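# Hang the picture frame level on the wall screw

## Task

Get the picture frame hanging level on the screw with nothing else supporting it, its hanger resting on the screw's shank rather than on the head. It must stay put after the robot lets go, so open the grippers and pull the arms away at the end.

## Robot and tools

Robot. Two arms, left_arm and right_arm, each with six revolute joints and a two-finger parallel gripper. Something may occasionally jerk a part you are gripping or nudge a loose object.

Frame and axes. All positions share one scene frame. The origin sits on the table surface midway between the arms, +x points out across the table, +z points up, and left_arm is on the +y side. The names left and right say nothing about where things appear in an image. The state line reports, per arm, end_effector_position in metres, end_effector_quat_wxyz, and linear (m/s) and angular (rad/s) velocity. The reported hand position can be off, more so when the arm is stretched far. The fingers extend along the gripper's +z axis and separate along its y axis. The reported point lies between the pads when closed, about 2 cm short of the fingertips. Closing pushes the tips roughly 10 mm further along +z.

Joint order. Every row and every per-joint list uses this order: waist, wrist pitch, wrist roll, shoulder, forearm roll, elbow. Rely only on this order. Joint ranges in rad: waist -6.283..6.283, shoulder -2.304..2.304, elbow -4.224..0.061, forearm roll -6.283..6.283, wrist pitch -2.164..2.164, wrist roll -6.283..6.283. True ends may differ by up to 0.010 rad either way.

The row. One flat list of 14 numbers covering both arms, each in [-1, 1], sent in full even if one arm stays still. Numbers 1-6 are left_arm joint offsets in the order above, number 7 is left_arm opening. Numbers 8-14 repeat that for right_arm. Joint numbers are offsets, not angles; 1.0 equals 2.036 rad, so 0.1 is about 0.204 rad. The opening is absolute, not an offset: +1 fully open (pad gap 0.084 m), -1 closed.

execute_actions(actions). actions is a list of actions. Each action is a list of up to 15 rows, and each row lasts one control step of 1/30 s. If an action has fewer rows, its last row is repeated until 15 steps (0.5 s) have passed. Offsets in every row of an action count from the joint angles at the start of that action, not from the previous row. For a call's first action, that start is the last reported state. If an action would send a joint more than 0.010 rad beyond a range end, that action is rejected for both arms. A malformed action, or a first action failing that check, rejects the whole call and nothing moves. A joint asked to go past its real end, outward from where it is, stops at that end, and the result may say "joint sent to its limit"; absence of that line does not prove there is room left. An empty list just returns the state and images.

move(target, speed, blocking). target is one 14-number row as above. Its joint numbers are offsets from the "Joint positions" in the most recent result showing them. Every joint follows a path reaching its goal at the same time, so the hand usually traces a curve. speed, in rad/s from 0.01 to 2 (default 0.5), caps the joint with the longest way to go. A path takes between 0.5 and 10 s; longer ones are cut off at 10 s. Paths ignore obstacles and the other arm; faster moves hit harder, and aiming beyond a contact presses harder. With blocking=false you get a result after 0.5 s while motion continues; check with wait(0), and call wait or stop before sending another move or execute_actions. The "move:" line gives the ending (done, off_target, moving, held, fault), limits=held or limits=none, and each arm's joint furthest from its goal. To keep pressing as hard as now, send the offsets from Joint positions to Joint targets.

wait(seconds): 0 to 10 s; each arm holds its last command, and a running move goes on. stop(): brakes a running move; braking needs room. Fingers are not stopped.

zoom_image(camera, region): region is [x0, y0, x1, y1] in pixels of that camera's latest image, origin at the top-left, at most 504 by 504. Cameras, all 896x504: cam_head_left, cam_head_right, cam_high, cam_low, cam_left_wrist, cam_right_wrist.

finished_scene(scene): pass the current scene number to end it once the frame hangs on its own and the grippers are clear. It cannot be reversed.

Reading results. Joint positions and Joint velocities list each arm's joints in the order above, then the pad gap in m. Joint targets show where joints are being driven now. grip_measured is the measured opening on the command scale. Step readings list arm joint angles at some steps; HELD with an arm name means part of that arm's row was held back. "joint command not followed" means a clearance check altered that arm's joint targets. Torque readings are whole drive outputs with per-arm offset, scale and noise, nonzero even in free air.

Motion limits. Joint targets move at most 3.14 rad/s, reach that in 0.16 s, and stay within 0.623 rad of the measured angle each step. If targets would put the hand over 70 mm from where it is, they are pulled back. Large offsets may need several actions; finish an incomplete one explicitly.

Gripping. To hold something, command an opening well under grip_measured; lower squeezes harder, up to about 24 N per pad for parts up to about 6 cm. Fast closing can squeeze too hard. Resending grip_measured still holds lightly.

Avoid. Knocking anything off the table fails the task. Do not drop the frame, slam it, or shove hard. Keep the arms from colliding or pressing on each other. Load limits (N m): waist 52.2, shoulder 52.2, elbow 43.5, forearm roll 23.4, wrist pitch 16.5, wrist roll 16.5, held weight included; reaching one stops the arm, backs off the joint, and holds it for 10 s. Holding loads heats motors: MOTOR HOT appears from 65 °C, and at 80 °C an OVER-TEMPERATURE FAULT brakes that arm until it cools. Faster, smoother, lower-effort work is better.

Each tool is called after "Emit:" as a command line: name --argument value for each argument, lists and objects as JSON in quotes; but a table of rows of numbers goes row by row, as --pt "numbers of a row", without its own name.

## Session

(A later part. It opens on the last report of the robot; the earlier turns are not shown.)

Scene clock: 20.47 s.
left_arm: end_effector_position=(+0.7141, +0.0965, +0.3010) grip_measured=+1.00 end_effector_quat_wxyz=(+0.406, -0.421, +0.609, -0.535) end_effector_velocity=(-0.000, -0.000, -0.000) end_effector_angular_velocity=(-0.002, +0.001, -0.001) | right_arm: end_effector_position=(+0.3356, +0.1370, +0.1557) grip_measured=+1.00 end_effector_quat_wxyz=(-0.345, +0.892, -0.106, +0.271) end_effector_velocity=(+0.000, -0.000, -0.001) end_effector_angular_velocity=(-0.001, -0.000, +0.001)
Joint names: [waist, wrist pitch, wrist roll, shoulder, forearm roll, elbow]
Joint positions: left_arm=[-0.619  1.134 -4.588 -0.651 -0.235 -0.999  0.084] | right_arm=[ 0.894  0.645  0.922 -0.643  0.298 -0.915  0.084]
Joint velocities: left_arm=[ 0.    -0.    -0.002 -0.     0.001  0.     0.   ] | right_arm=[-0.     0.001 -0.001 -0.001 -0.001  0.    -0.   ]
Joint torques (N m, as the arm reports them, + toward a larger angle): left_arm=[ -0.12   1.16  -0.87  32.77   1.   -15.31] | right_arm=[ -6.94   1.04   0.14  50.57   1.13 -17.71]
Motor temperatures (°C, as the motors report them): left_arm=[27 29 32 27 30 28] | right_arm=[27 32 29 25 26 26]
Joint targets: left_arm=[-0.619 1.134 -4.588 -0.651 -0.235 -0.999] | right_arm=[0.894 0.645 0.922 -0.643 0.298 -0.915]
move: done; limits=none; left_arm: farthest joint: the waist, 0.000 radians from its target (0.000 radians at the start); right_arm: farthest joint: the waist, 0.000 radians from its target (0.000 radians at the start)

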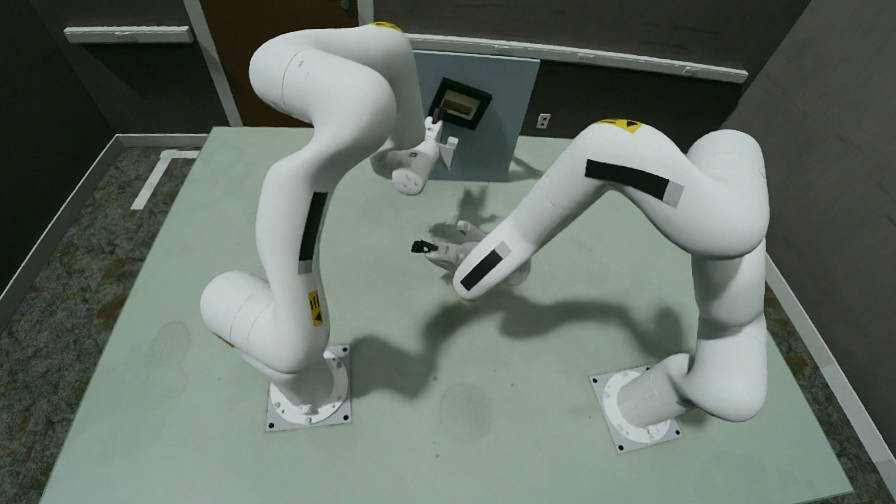

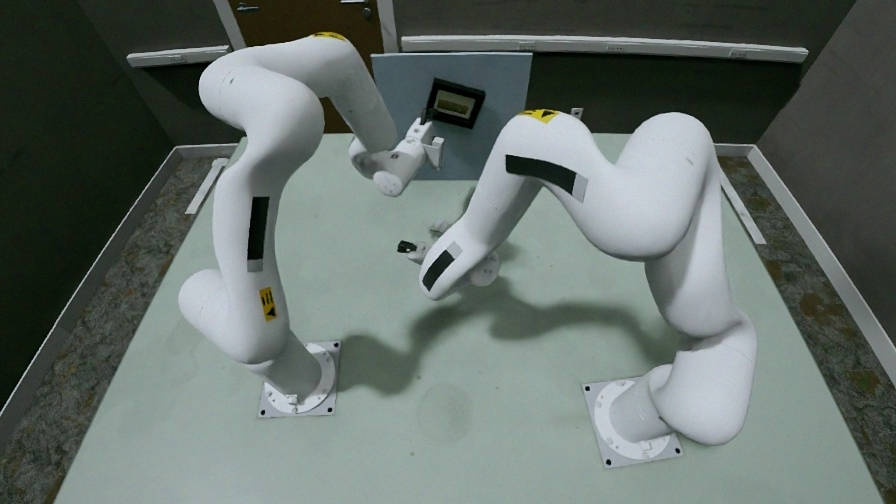

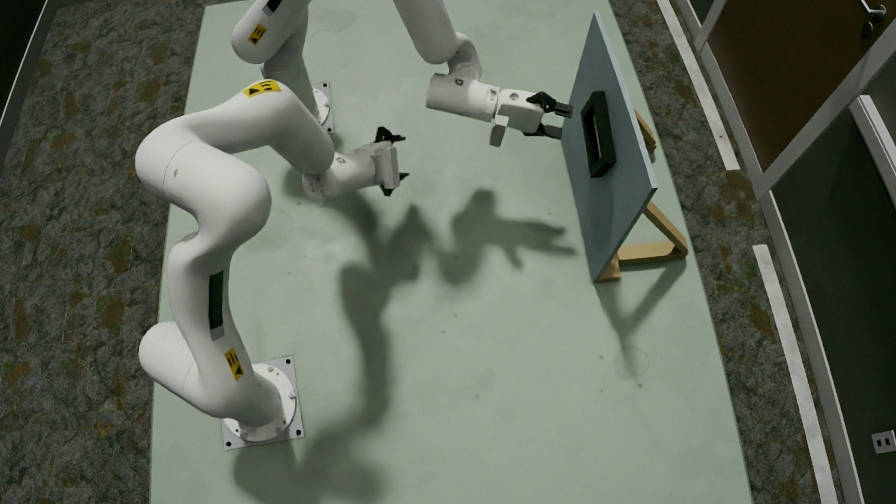

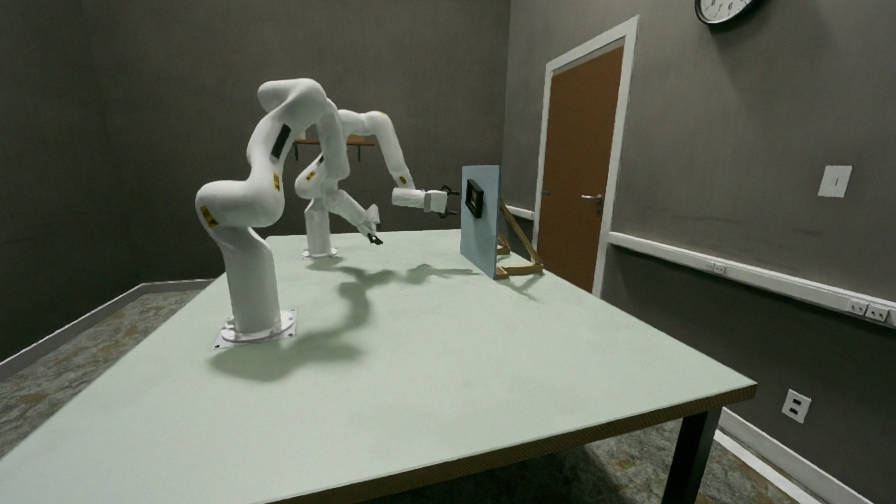

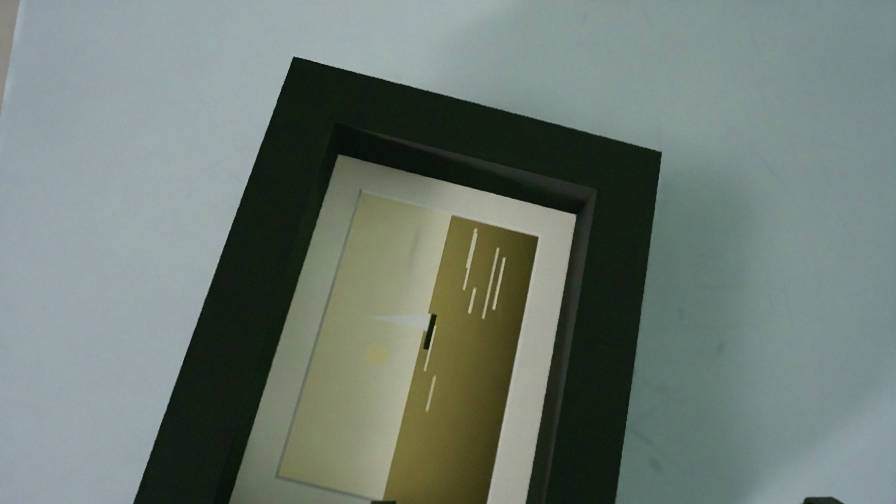

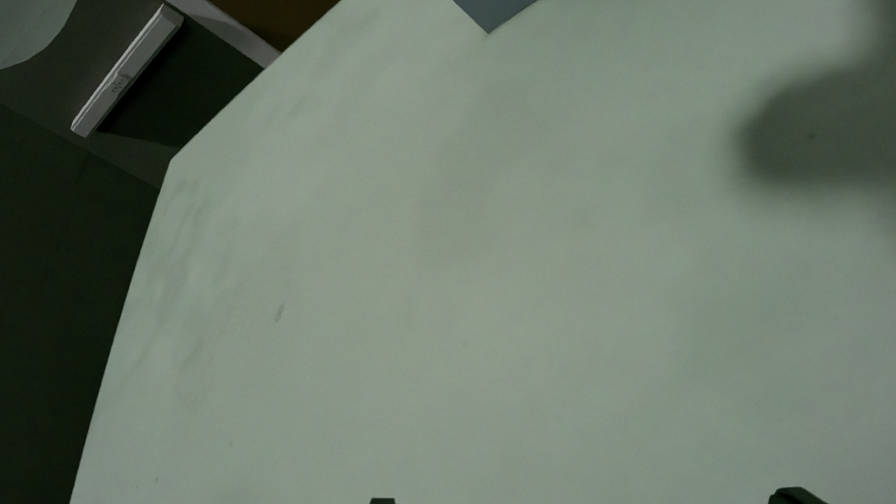

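Good: 530–620. Advance 3 steps.

Emit:
move --target '[0, -0.0147, 0, -0.0295, 0, -0.0442, 1, 0,0,0,0,0,0,1]' --speed 0.06

Scene clock: 22.40 s.
left_arm: end_effector_position=(+0.7384, +0.0814, +0.2949) grip_measured=+1.00 end_effector_quat_wxyz=(+0.404, -0.423, +0.609, -0.537) end_effector_velocity=(-0.000, -0.001, -0.000) end_effector_angular_velocity=(-0.000, -0.000, -0.003) | right_arm: end_effector_position=(+0.3356, +0.1370, +0.1557) grip_measured=+1.00 end_effector_quat_wxyz=(-0.345, +0.892, -0.106, +0.271) end_effector_velocity=(-0.001, +0.001, -0.000) end_effector_angular_velocity=(-0.001, +0.000, +0.002)
Joint names: [waist, wrist pitch, wrist roll, shoulder, forearm roll, elbow]
Joint positions: left_arm=[-0.619  1.104 -4.588 -0.711 -0.235 -1.089  0.084] | right_arm=[ 0.894  0.645  0.922 -0.643  0.298 -0.915  0.084]
Joint velocities: left_arm=[-0.001  0.001 -0.001 -0.     0.002  0.     0.   ] | right_arm=[ 0.001 -0.001 -0.    -0.001 -0.    -0.001 -0.   ]
Joint torques (N m, as the arm reports them, + toward a larger angle): left_arm=[  0.55   1.16  -0.86  34.3    1.13 -16.12] | right_arm=[ -6.78   1.06   0.16  51.01   1.16 -17.52]
Motor temperatures (°C, as the motors report them): left_arm=[27 29 32 27 30 28] | right_arm=[27 32 29 25 26 26]
Joint targets: left_arm=[-0.619 1.104 -4.588 -0.711 -0.235 -1.089] | right_arm=[0.894 0.645 0.922 -0.643 0.298 -0.915]
move: done; limits=none; left_arm: farthest joint: the waist, 0.000 radians from its target (0.000 radians at the start); right_arm: farthest joint: the waist, 0.000 radians from its target (0.000 radians at the start)

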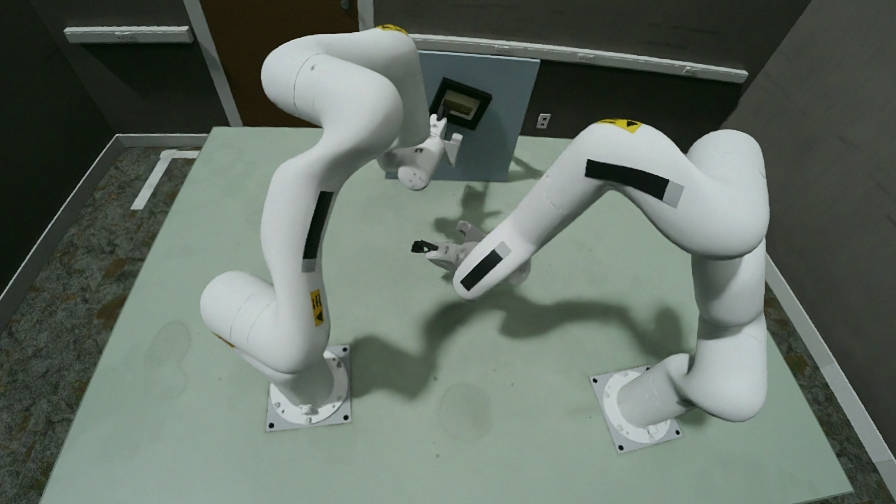

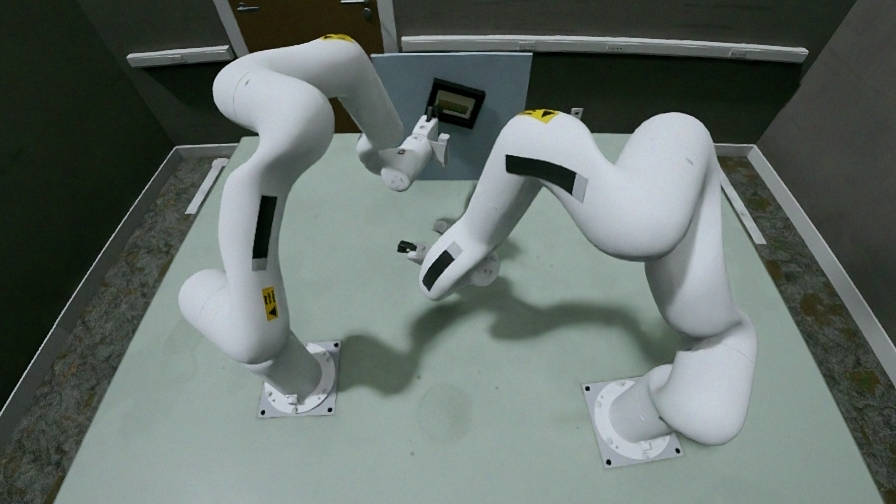

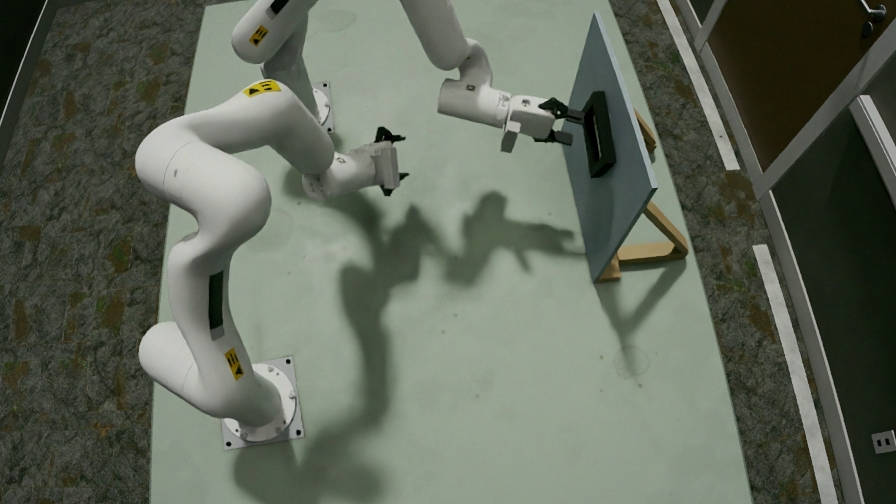

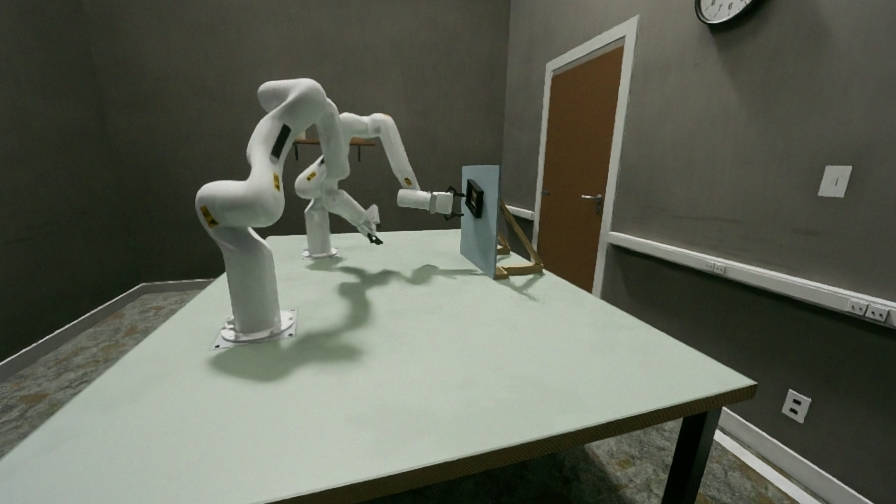

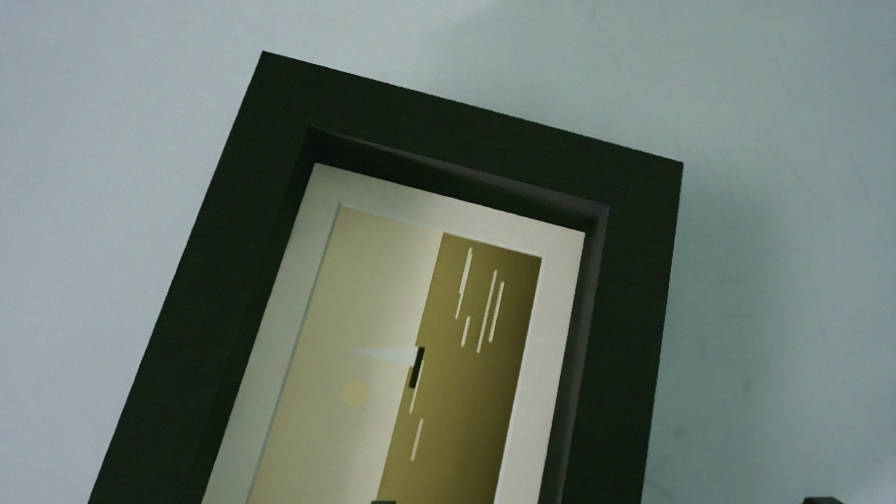

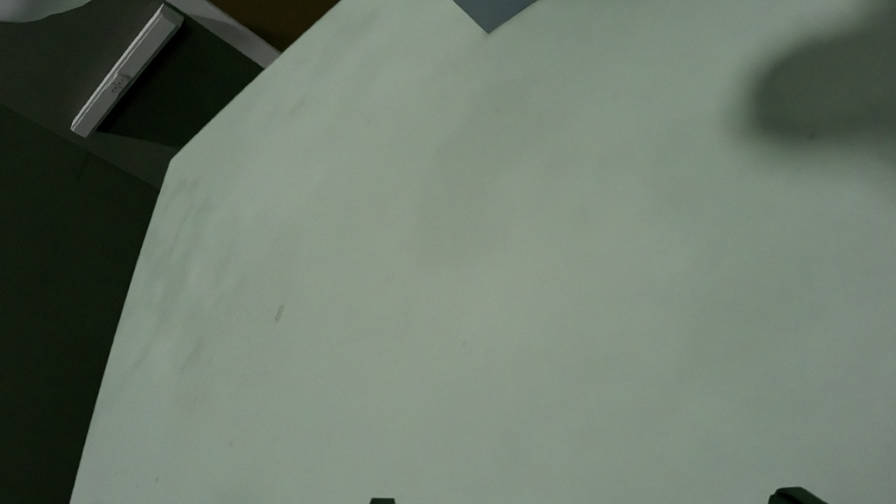

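Emit:
execute_actions --actions '[[[0,0,0,0,0,0,0,0,0,0,0,0,0,1]],[[0,0,0,0,0,0,-1,0,0,0,0,0,0,1]],[[0,0,0,0,0,0,-1,0,0,0,0,0,0,1]]]'

Scene clock: 24.07 s.
left_arm: end_effector_position=(+0.7384, +0.0814, +0.2949) grip_measured=-1.00 end_effector_quat_wxyz=(+0.404, -0.423, +0.609, -0.537) end_effector_velocity=(-0.000, +0.000, -0.000) end_effector_angular_velocity=(+0.000, +0.000, +0.000) | right_arm: end_effector_position=(+0.3356, +0.1370, +0.1557) grip_measured=+1.00 end_effector_quat_wxyz=(-0.345, +0.892, -0.106, +0.271) end_effector_velocity=(+0.001, +0.001, +0.001) end_effector_angular_velocity=(+0.002, -0.001, -0.000)
Joint names: [waist, wrist pitch, wrist roll, shoulder, forearm roll, elbow]
Joint positions: left_arm=[-0.619  1.104 -4.588 -0.711 -0.235 -1.089  0.   ] | right_arm=[ 0.894  0.645  0.922 -0.643  0.298 -0.915  0.084]
Joint velocities: left_arm=[-0.    -0.     0.    -0.    -0.001  0.     0.   ] | right_arm=[-0.001 -0.     0.     0.001 -0.    -0.001  0.   ]
Joint torques (N m, as the arm reports them, + toward a larger angle): left_arm=[  0.05   1.15  -0.81  34.73   1.1  -15.98] | right_arm=[ -6.36   1.03   0.22  51.09   1.   -17.32]
Motor temperatures (°C, as the motors report them): left_arm=[27 29 32 27 30 28] | right_arm=[27 32 29 25 26 26]
Joint targets: left_arm=[-0.619 1.104 -4.588 -0.711 -0.235 -1.089] | right_arm=[0.894 0.645 0.922 -0.643 0.298 -0.915]
Step readings (joint positions; steps 1 to 15: 1st action; 16 to 30: 2nd action; 31 to 45: 3rd action):
0: left_arm=[-0.619 1.104 -4.588 -0.711 -0.235 -1.089] | right_arm=[0.894 0.645 0.922 -0.643 0.298 -0.915]
1: left_arm=[-0.619 1.104 -4.588 -0.711 -0.235 -1.089] | right_arm=[0.894 0.645 0.922 -0.643 0.298 -0.915]
2: left_arm=[-0.619 1.104 -4.588 -0.711 -0.235 -1.089] | right_arm=[0.894 0.645 0.922 -0.643 0.298 -0.915]
4: left_arm=[-0.619 1.104 -4.588 -0.711 -0.235 -1.089] | right_arm=[0.894 0.645 0.922 -0.643 0.298 -0.915]
8: left_arm=[-0.619 1.104 -4.588 -0.711 -0.235 -1.089] | right_arm=[0.894 0.645 0.922 -0.643 0.298 -0.915]
15: left_arm=[-0.619 1.104 -4.588 -0.711 -0.235 -1.089] | right_arm=[0.894 0.645 0.922 -0.643 0.298 -0.915]
16: left_arm=[-0.619 1.104 -4.588 -0.711 -0.235 -1.089] | right_arm=[0.894 0.645 0.922 -0.643 0.298 -0.915]
17: left_arm=[-0.619 1.104 -4.588 -0.711 -0.235 -1.089] | right_arm=[0.894 0.645 0.922 -0.643 0.298 -0.915]
19: left_arm=[-0.619 1.104 -4.588 -0.711 -0.235 -1.089] | right_arm=[0.894 0.645 0.922 -0.643 0.298 -0.915]
23: left_arm=[-0.619 1.104 -4.588 -0.711 -0.235 -1.089] | right_arm=[0.894 0.645 0.922 -0.643 0.298 -0.915]
30: left_arm=[-0.619 1.104 -4.588 -0.711 -0.235 -1.089] | right_arm=[0.894 0.645 0.922 -0.643 0.298 -0.915]
31: left_arm=[-0.619 1.104 -4.588 -0.711 -0.235 -1.089] | right_arm=[0.894 0.645 0.922 -0.643 0.298 -0.915]
32: left_arm=[-0.619 1.104 -4.588 -0.711 -0.235 -1.089] | right_arm=[0.894 0.645 0.922 -0.643 0.298 -0.915]
34: left_arm=[-0.619 1.104 -4.588 -0.711 -0.235 -1.089] | right_arm=[0.894 0.645 0.922 -0.643 0.298 -0.915]
38: left_arm=[-0.619 1.104 -4.588 -0.711 -0.235 -1.089] | right_arm=[0.894 0.645 0.922 -0.643 0.298 -0.915]
45: Joint positions above

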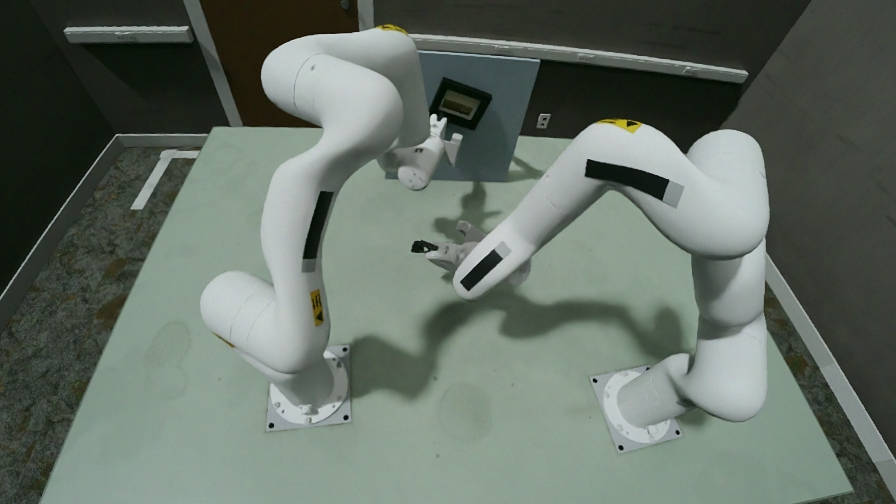

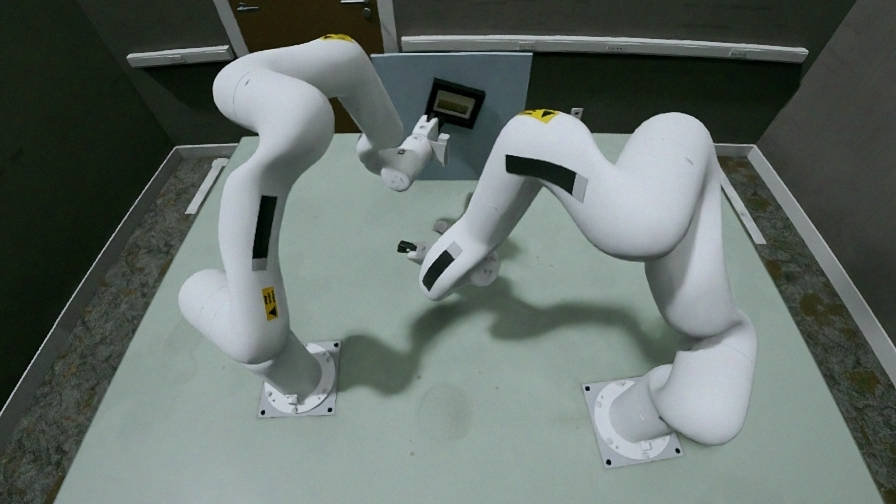

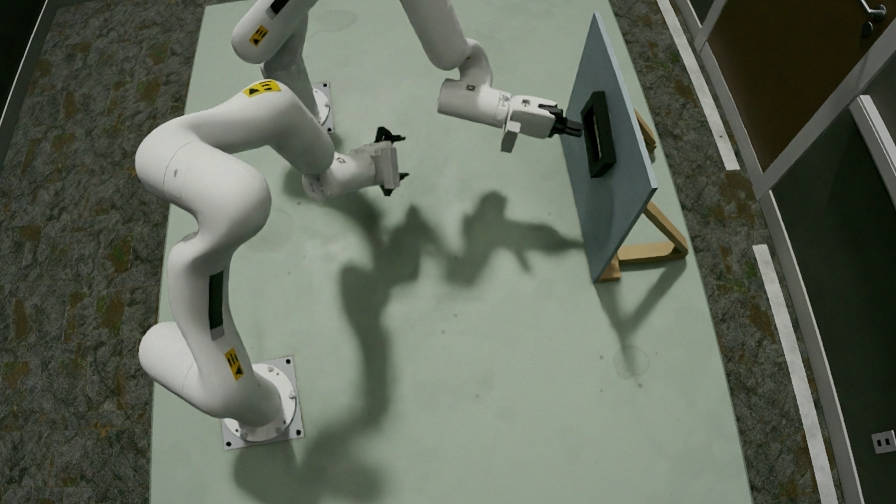

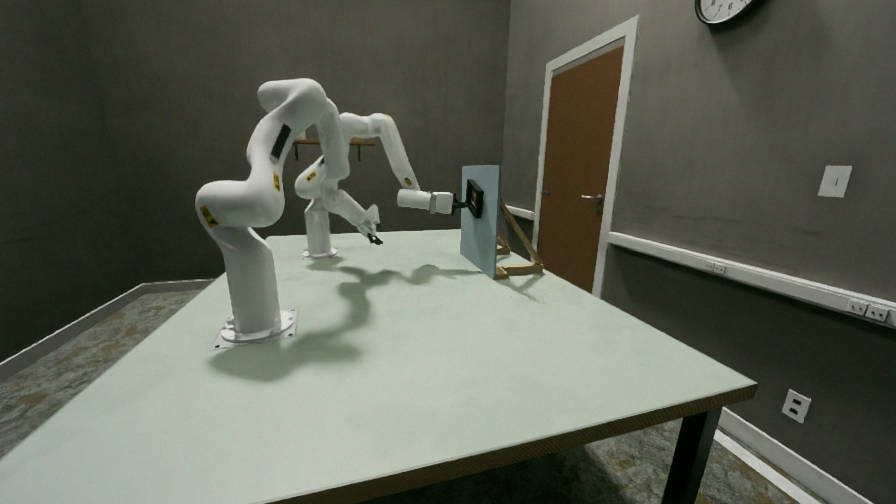

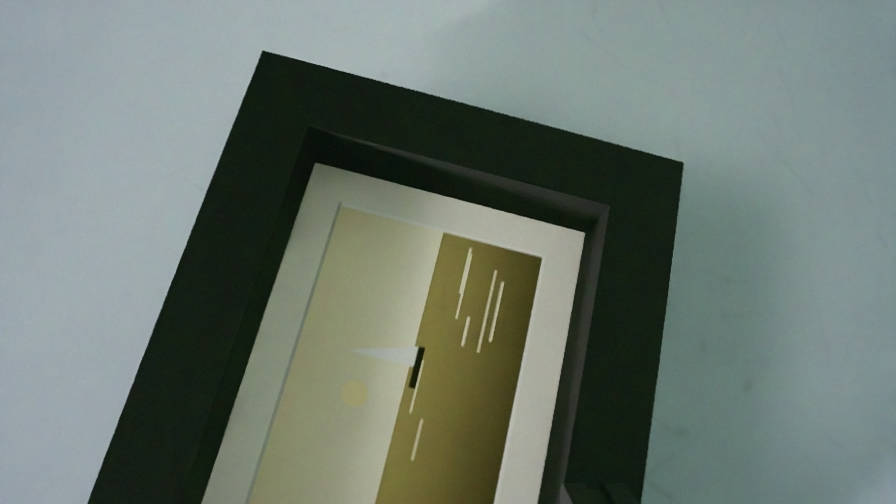

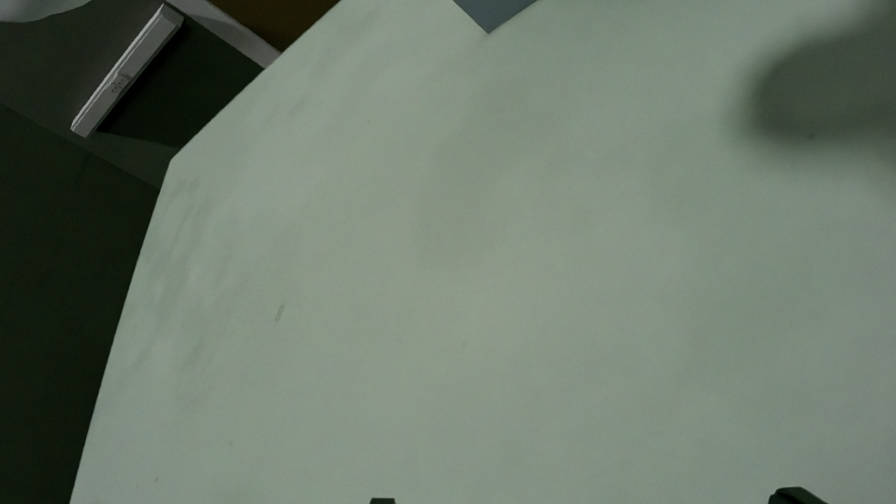

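Emit:
move --target '[0, -0.0147, 0, -0.0295, 0, -0.0442, 1, 0,0,0,0,0,0,1]' --speed 0.05

Scene clock: 26.30 s.
left_arm: end_effector_position=(+0.7617, +0.0668, +0.2880) grip_measured=+1.00 end_effector_quat_wxyz=(+0.401, -0.424, +0.608, -0.538) end_effector_velocity=(-0.000, -0.000, +0.000) end_effector_angular_velocity=(-0.001, -0.000, -0.000) | right_arm: end_effector_position=(+0.3356, +0.1370, +0.1557) grip_measured=+1.00 end_effector_quat_wxyz=(-0.345, +0.892, -0.106, +0.271) end_effector_velocity=(-0.000, -0.000, -0.000) end_effector_angular_velocity=(-0.000, +0.002, -0.001)
Joint names: [waist, wrist pitch, wrist roll, shoulder, forearm roll, elbow]
Joint positions: left_arm=[-0.619  1.074 -4.588 -0.771 -0.235 -1.179  0.084] | right_arm=[ 0.894  0.645  0.922 -0.643  0.298 -0.915  0.084]
Joint velocities: left_arm=[-0.     0.    -0.001  0.     0.     0.     0.   ] | right_arm=[-0.    -0.001  0.001  0.    -0.     0.    -0.   ]
Joint torques (N m, as the arm reports them, + toward a larger angle): left_arm=[ -0.11   1.15  -0.9   35.98   1.06 -16.32] | right_arm=[ -6.48   1.     0.14  50.82   1.09 -17.28]
Motor temperatures (°C, as the motors report them): left_arm=[27 29 32 27 30 28] | right_arm=[27 32 29 25 26 26]
Joint targets: left_arm=[-0.619 1.074 -4.588 -0.771 -0.235 -1.179] | right_arm=[0.894 0.645 0.922 -0.643 0.298 -0.915]
move: done; limits=none; left_arm: farthest joint: the waist, 0.000 radians from its target (0.000 radians at the start); right_arm: farthest joint: the waist, 0.000 radians from its target (0.000 radians at the start)

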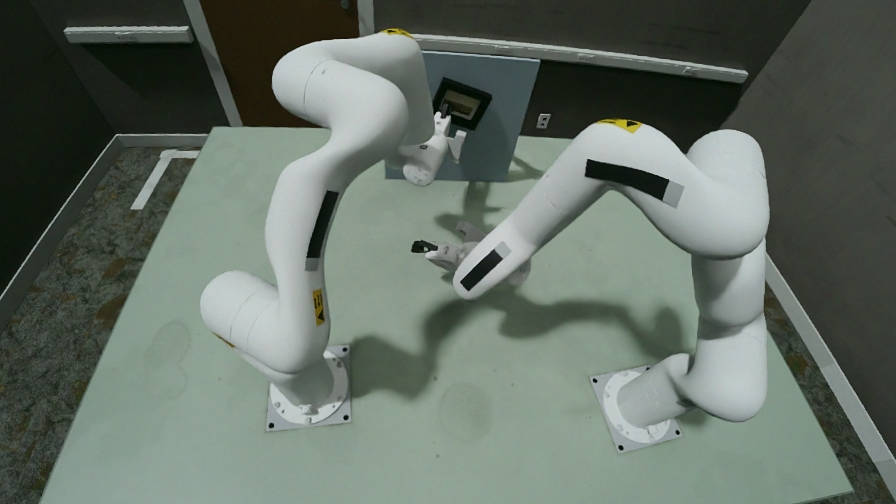

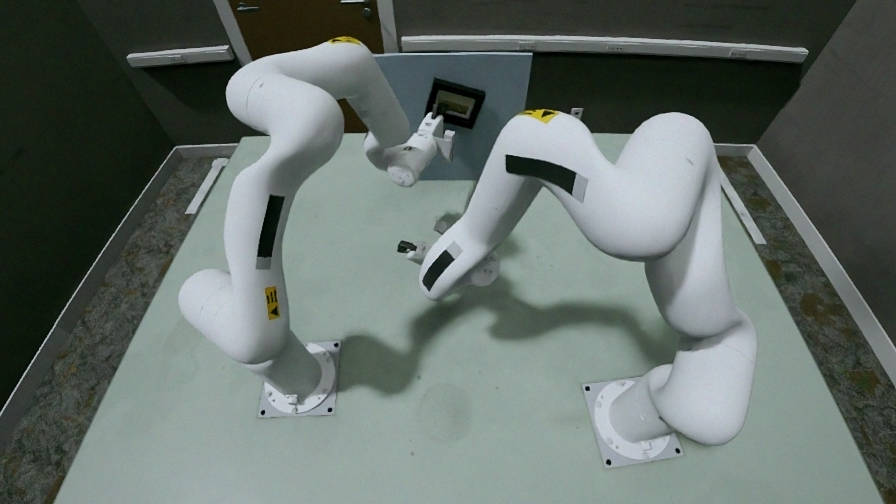

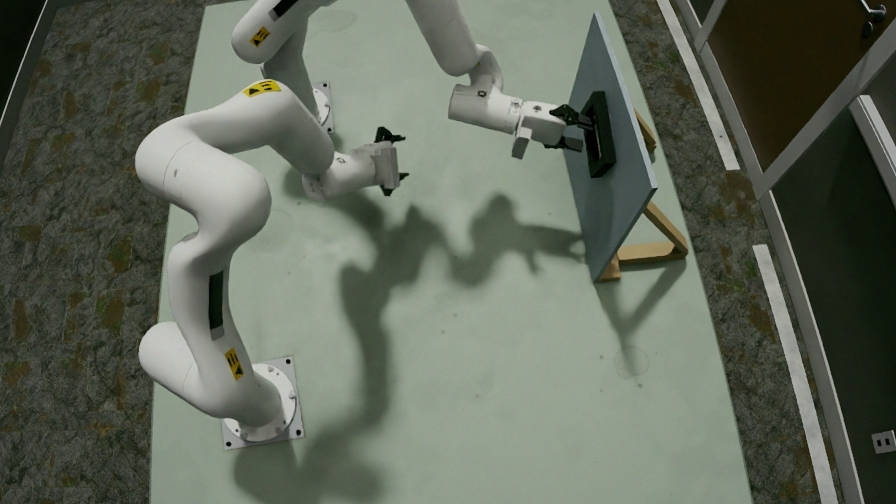

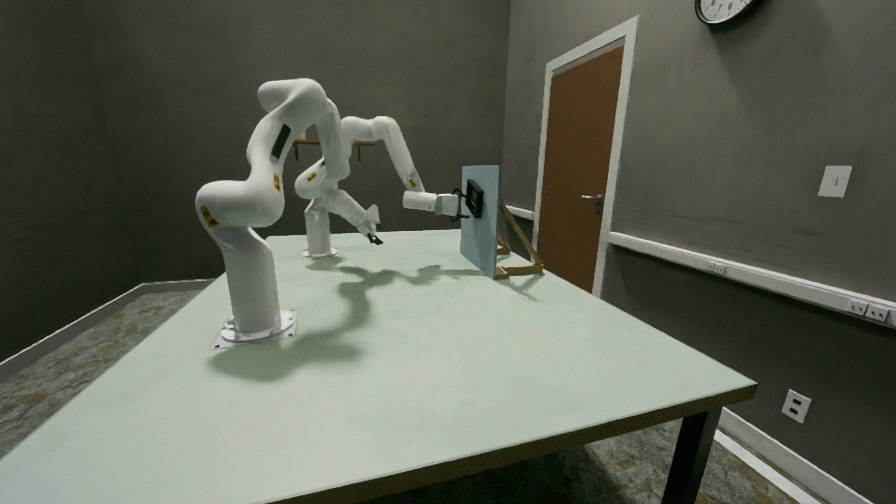

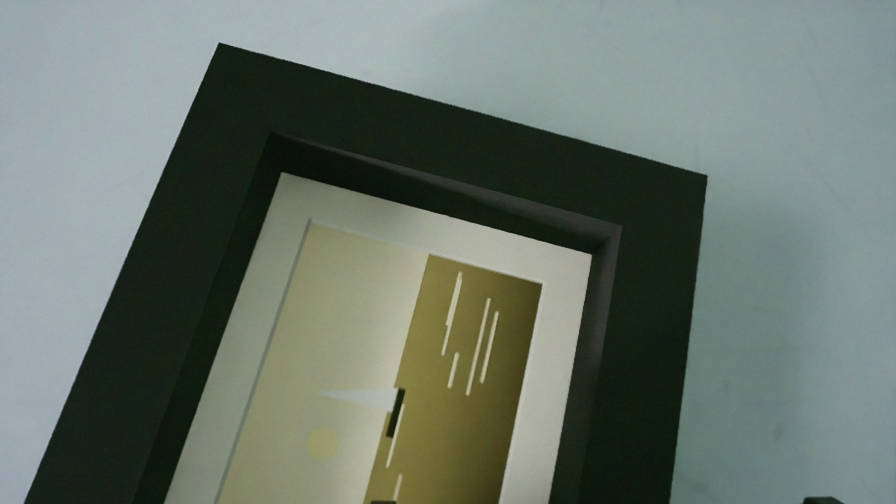

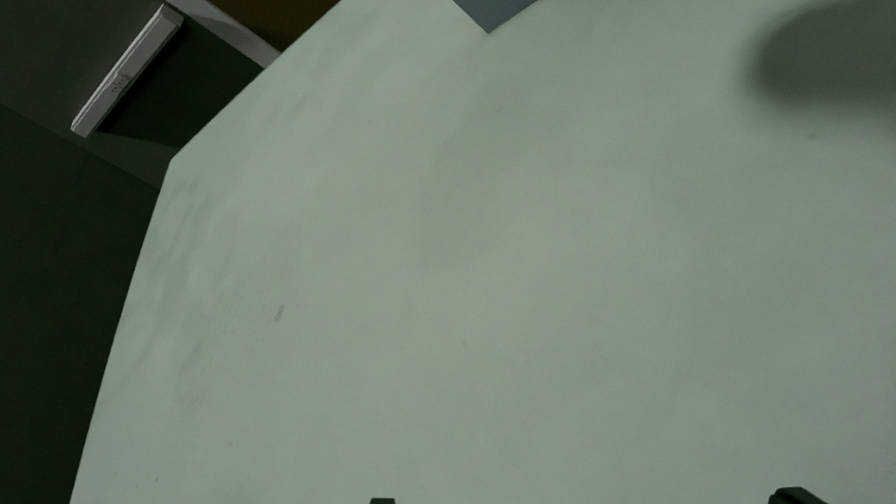

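Emit:
execute_actions --actions '[[[0,0,0,0,0,0,0,0,0,0,0,0,0,1]],[[0,0,0,0,0,0,-1,0,0,0,0,0,0,1]],[[0,0,0,0,0,0,-1,0,0,0,0,0,0,1]]]'

Scene clock: 28.00 s.
left_arm: end_effector_position=(+0.7616, +0.0666, +0.2879) grip_measured=-0.39 end_effector_quat_wxyz=(+0.401, -0.424, +0.608, -0.538) end_effector_velocity=(-0.000, -0.000, -0.000) end_effector_angular_velocity=(+0.000, +0.000, -0.000) | right_arm: end_effector_position=(+0.3356, +0.1370, +0.1557) grip_measured=+1.00 end_effector_quat_wxyz=(-0.345, +0.892, -0.106, +0.271) end_effector_velocity=(+0.000, +0.000, +0.001) end_effector_angular_velocity=(+0.001, -0.001, -0.000)
Joint names: [waist, wrist pitch, wrist roll, shoulder, forearm roll, elbow]
Joint positions: left_arm=[-0.62   1.074 -4.588 -0.771 -0.235 -1.179  0.027] | right_arm=[ 0.894  0.645  0.922 -0.643  0.298 -0.915  0.084]
Joint velocities: left_arm=[-0. -0. -0. -0.  0.  0.  0.] | right_arm=[ 0.     0.    -0.     0.001  0.001 -0.    -0.   ]
Joint torques (N m, as the arm reports them, + toward a larger angle): left_arm=[  4.88   1.41  -1.59  37.23  -0.27 -16.81] | right_arm=[ -7.07   1.11   0.19  51.1    0.91 -17.71]
Motor temperatures (°C, as the motors report them): left_arm=[27 29 32 27 30 28] | right_arm=[27 32 29 25 26 26]
Joint targets: left_arm=[-0.620 1.074 -4.588 -0.771 -0.235 -1.179] | right_arm=[0.894 0.645 0.922 -0.643 0.298 -0.915]
Step readings (joint positions; steps 1 to 15: 1st action; 16 to 30: 2nd action; 31 to 45: 3rd action):
0: left_arm=[-0.619 1.074 -4.588 -0.771 -0.235 -1.179] | right_arm=[0.894 0.645 0.922 -0.643 0.298 -0.915]
1: left_arm=[-0.619 1.074 -4.588 -0.771 -0.235 -1.179] | right_arm=[0.894 0.645 0.922 -0.643 0.298 -0.915]
2: left_arm=[-0.619 1.074 -4.588 -0.771 -0.235 -1.179] | right_arm=[0.894 0.645 0.922 -0.643 0.298 -0.915]
4: left_arm=[-0.619 1.074 -4.588 -0.771 -0.235 -1.179] | right_arm=[0.894 0.645 0.922 -0.643 0.298 -0.915]
8: left_arm=[-0.619 1.074 -4.588 -0.771 -0.235 -1.179] | right_arm=[0.894 0.645 0.922 -0.643 0.298 -0.915]
15: left_arm=[-0.619 1.074 -4.588 -0.771 -0.235 -1.179] | right_arm=[0.894 0.645 0.922 -0.643 0.298 -0.915]
16: left_arm=[-0.619 1.074 -4.588 -0.771 -0.235 -1.179] | right_arm=[0.894 0.645 0.922 -0.643 0.298 -0.915]
17: left_arm=[-0.619 1.074 -4.588 -0.771 -0.235 -1.179] | right_arm=[0.894 0.645 0.922 -0.643 0.298 -0.915]
19: left_arm=[-0.620 1.074 -4.588 -0.771 -0.235 -1.179] | right_arm=[0.894 0.645 0.922 -0.643 0.298 -0.915]
23: left_arm=[-0.620 1.073 -4.587 -0.771 -0.235 -1.179] | right_arm=[0.894 0.645 0.922 -0.643 0.298 -0.915]
30: left_arm=[-0.620 1.074 -4.588 -0.771 -0.235 -1.179] | right_arm=[0.894 0.645 0.922 -0.643 0.298 -0.915]
31: left_arm=[-0.620 1.074 -4.588 -0.771 -0.235 -1.179] | right_arm=[0.894 0.645 0.922 -0.643 0.298 -0.915]
32: left_arm=[-0.620 1.074 -4.588 -0.771 -0.235 -1.179] | right_arm=[0.894 0.645 0.922 -0.643 0.298 -0.915]
34: left_arm=[-0.620 1.074 -4.588 -0.771 -0.235 -1.179] | right_arm=[0.894 0.645 0.922 -0.643 0.298 -0.915]
38: left_arm=[-0.620 1.074 -4.588 -0.771 -0.235 -1.179] | right_arm=[0.894 0.645 0.922 -0.643 0.298 -0.915]
45: Joint positions above

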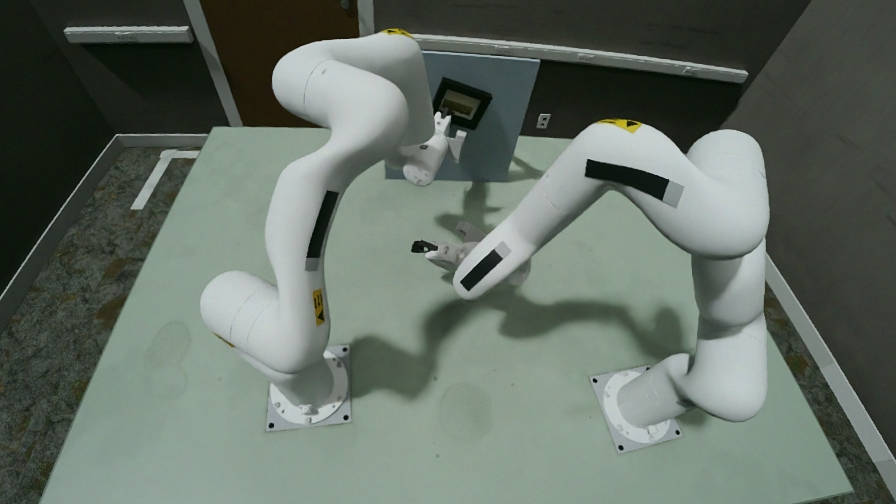

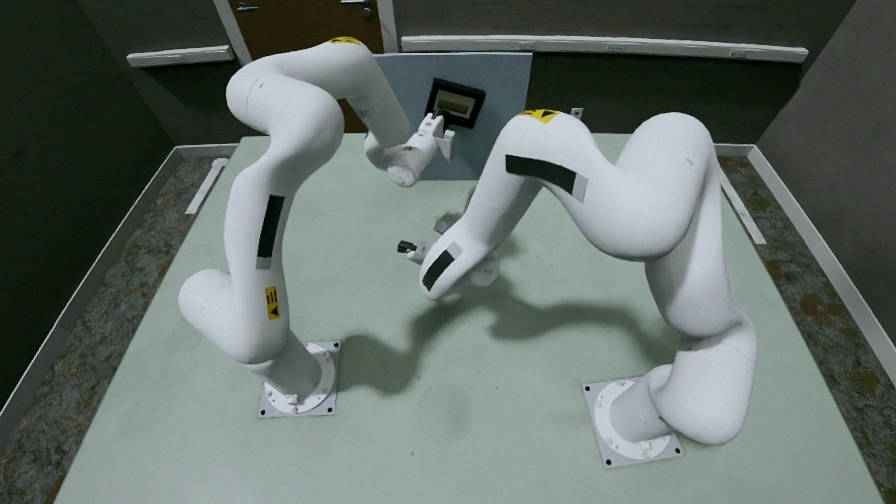

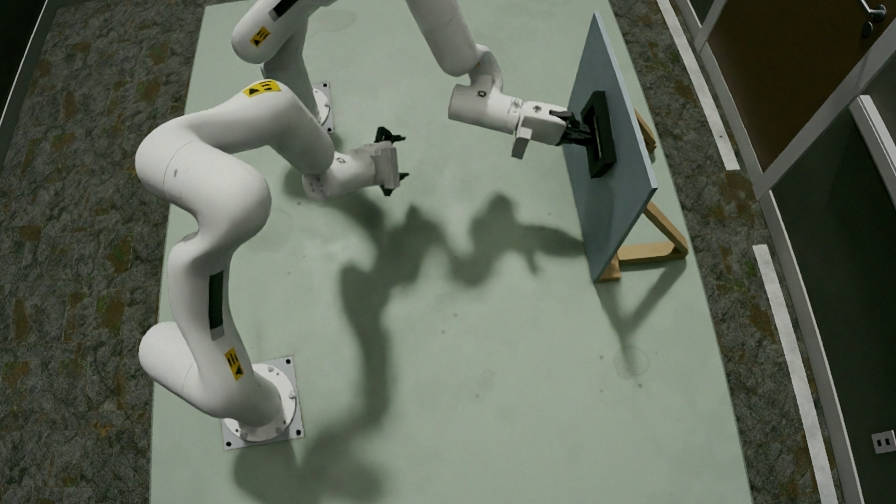

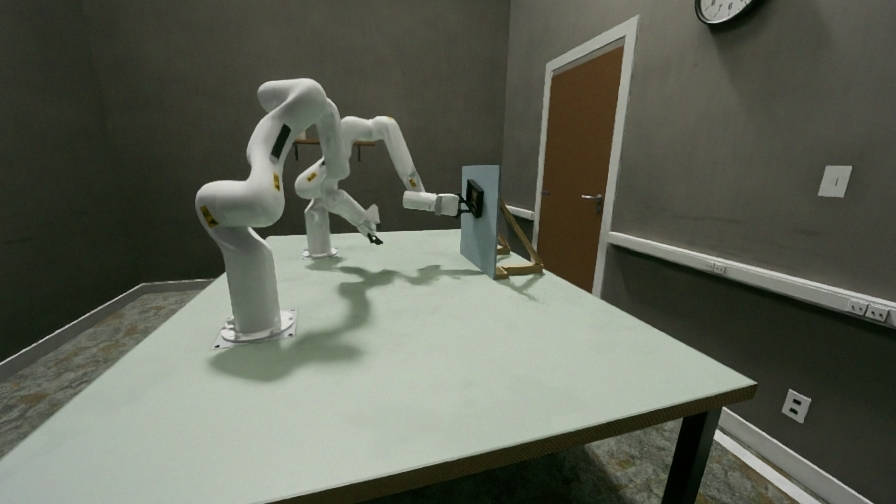

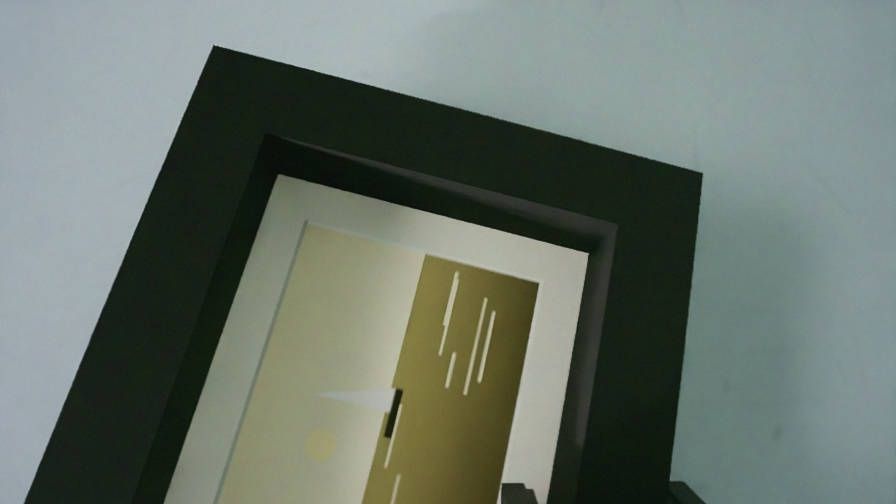

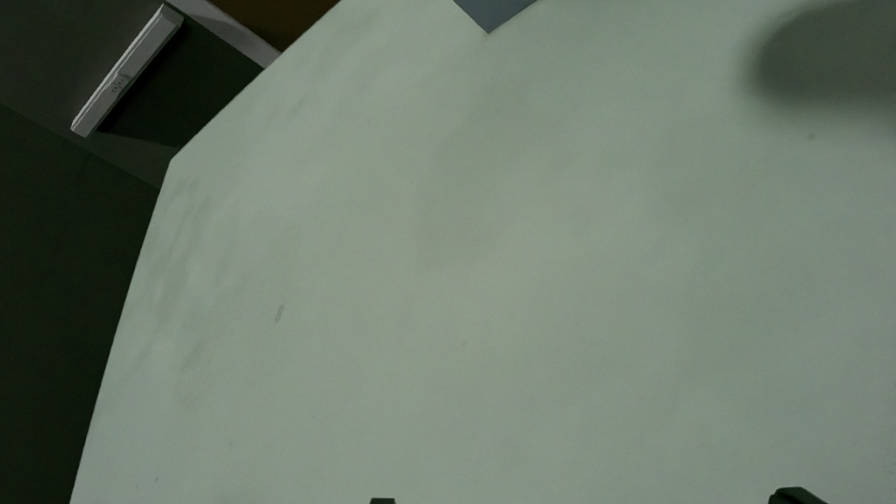

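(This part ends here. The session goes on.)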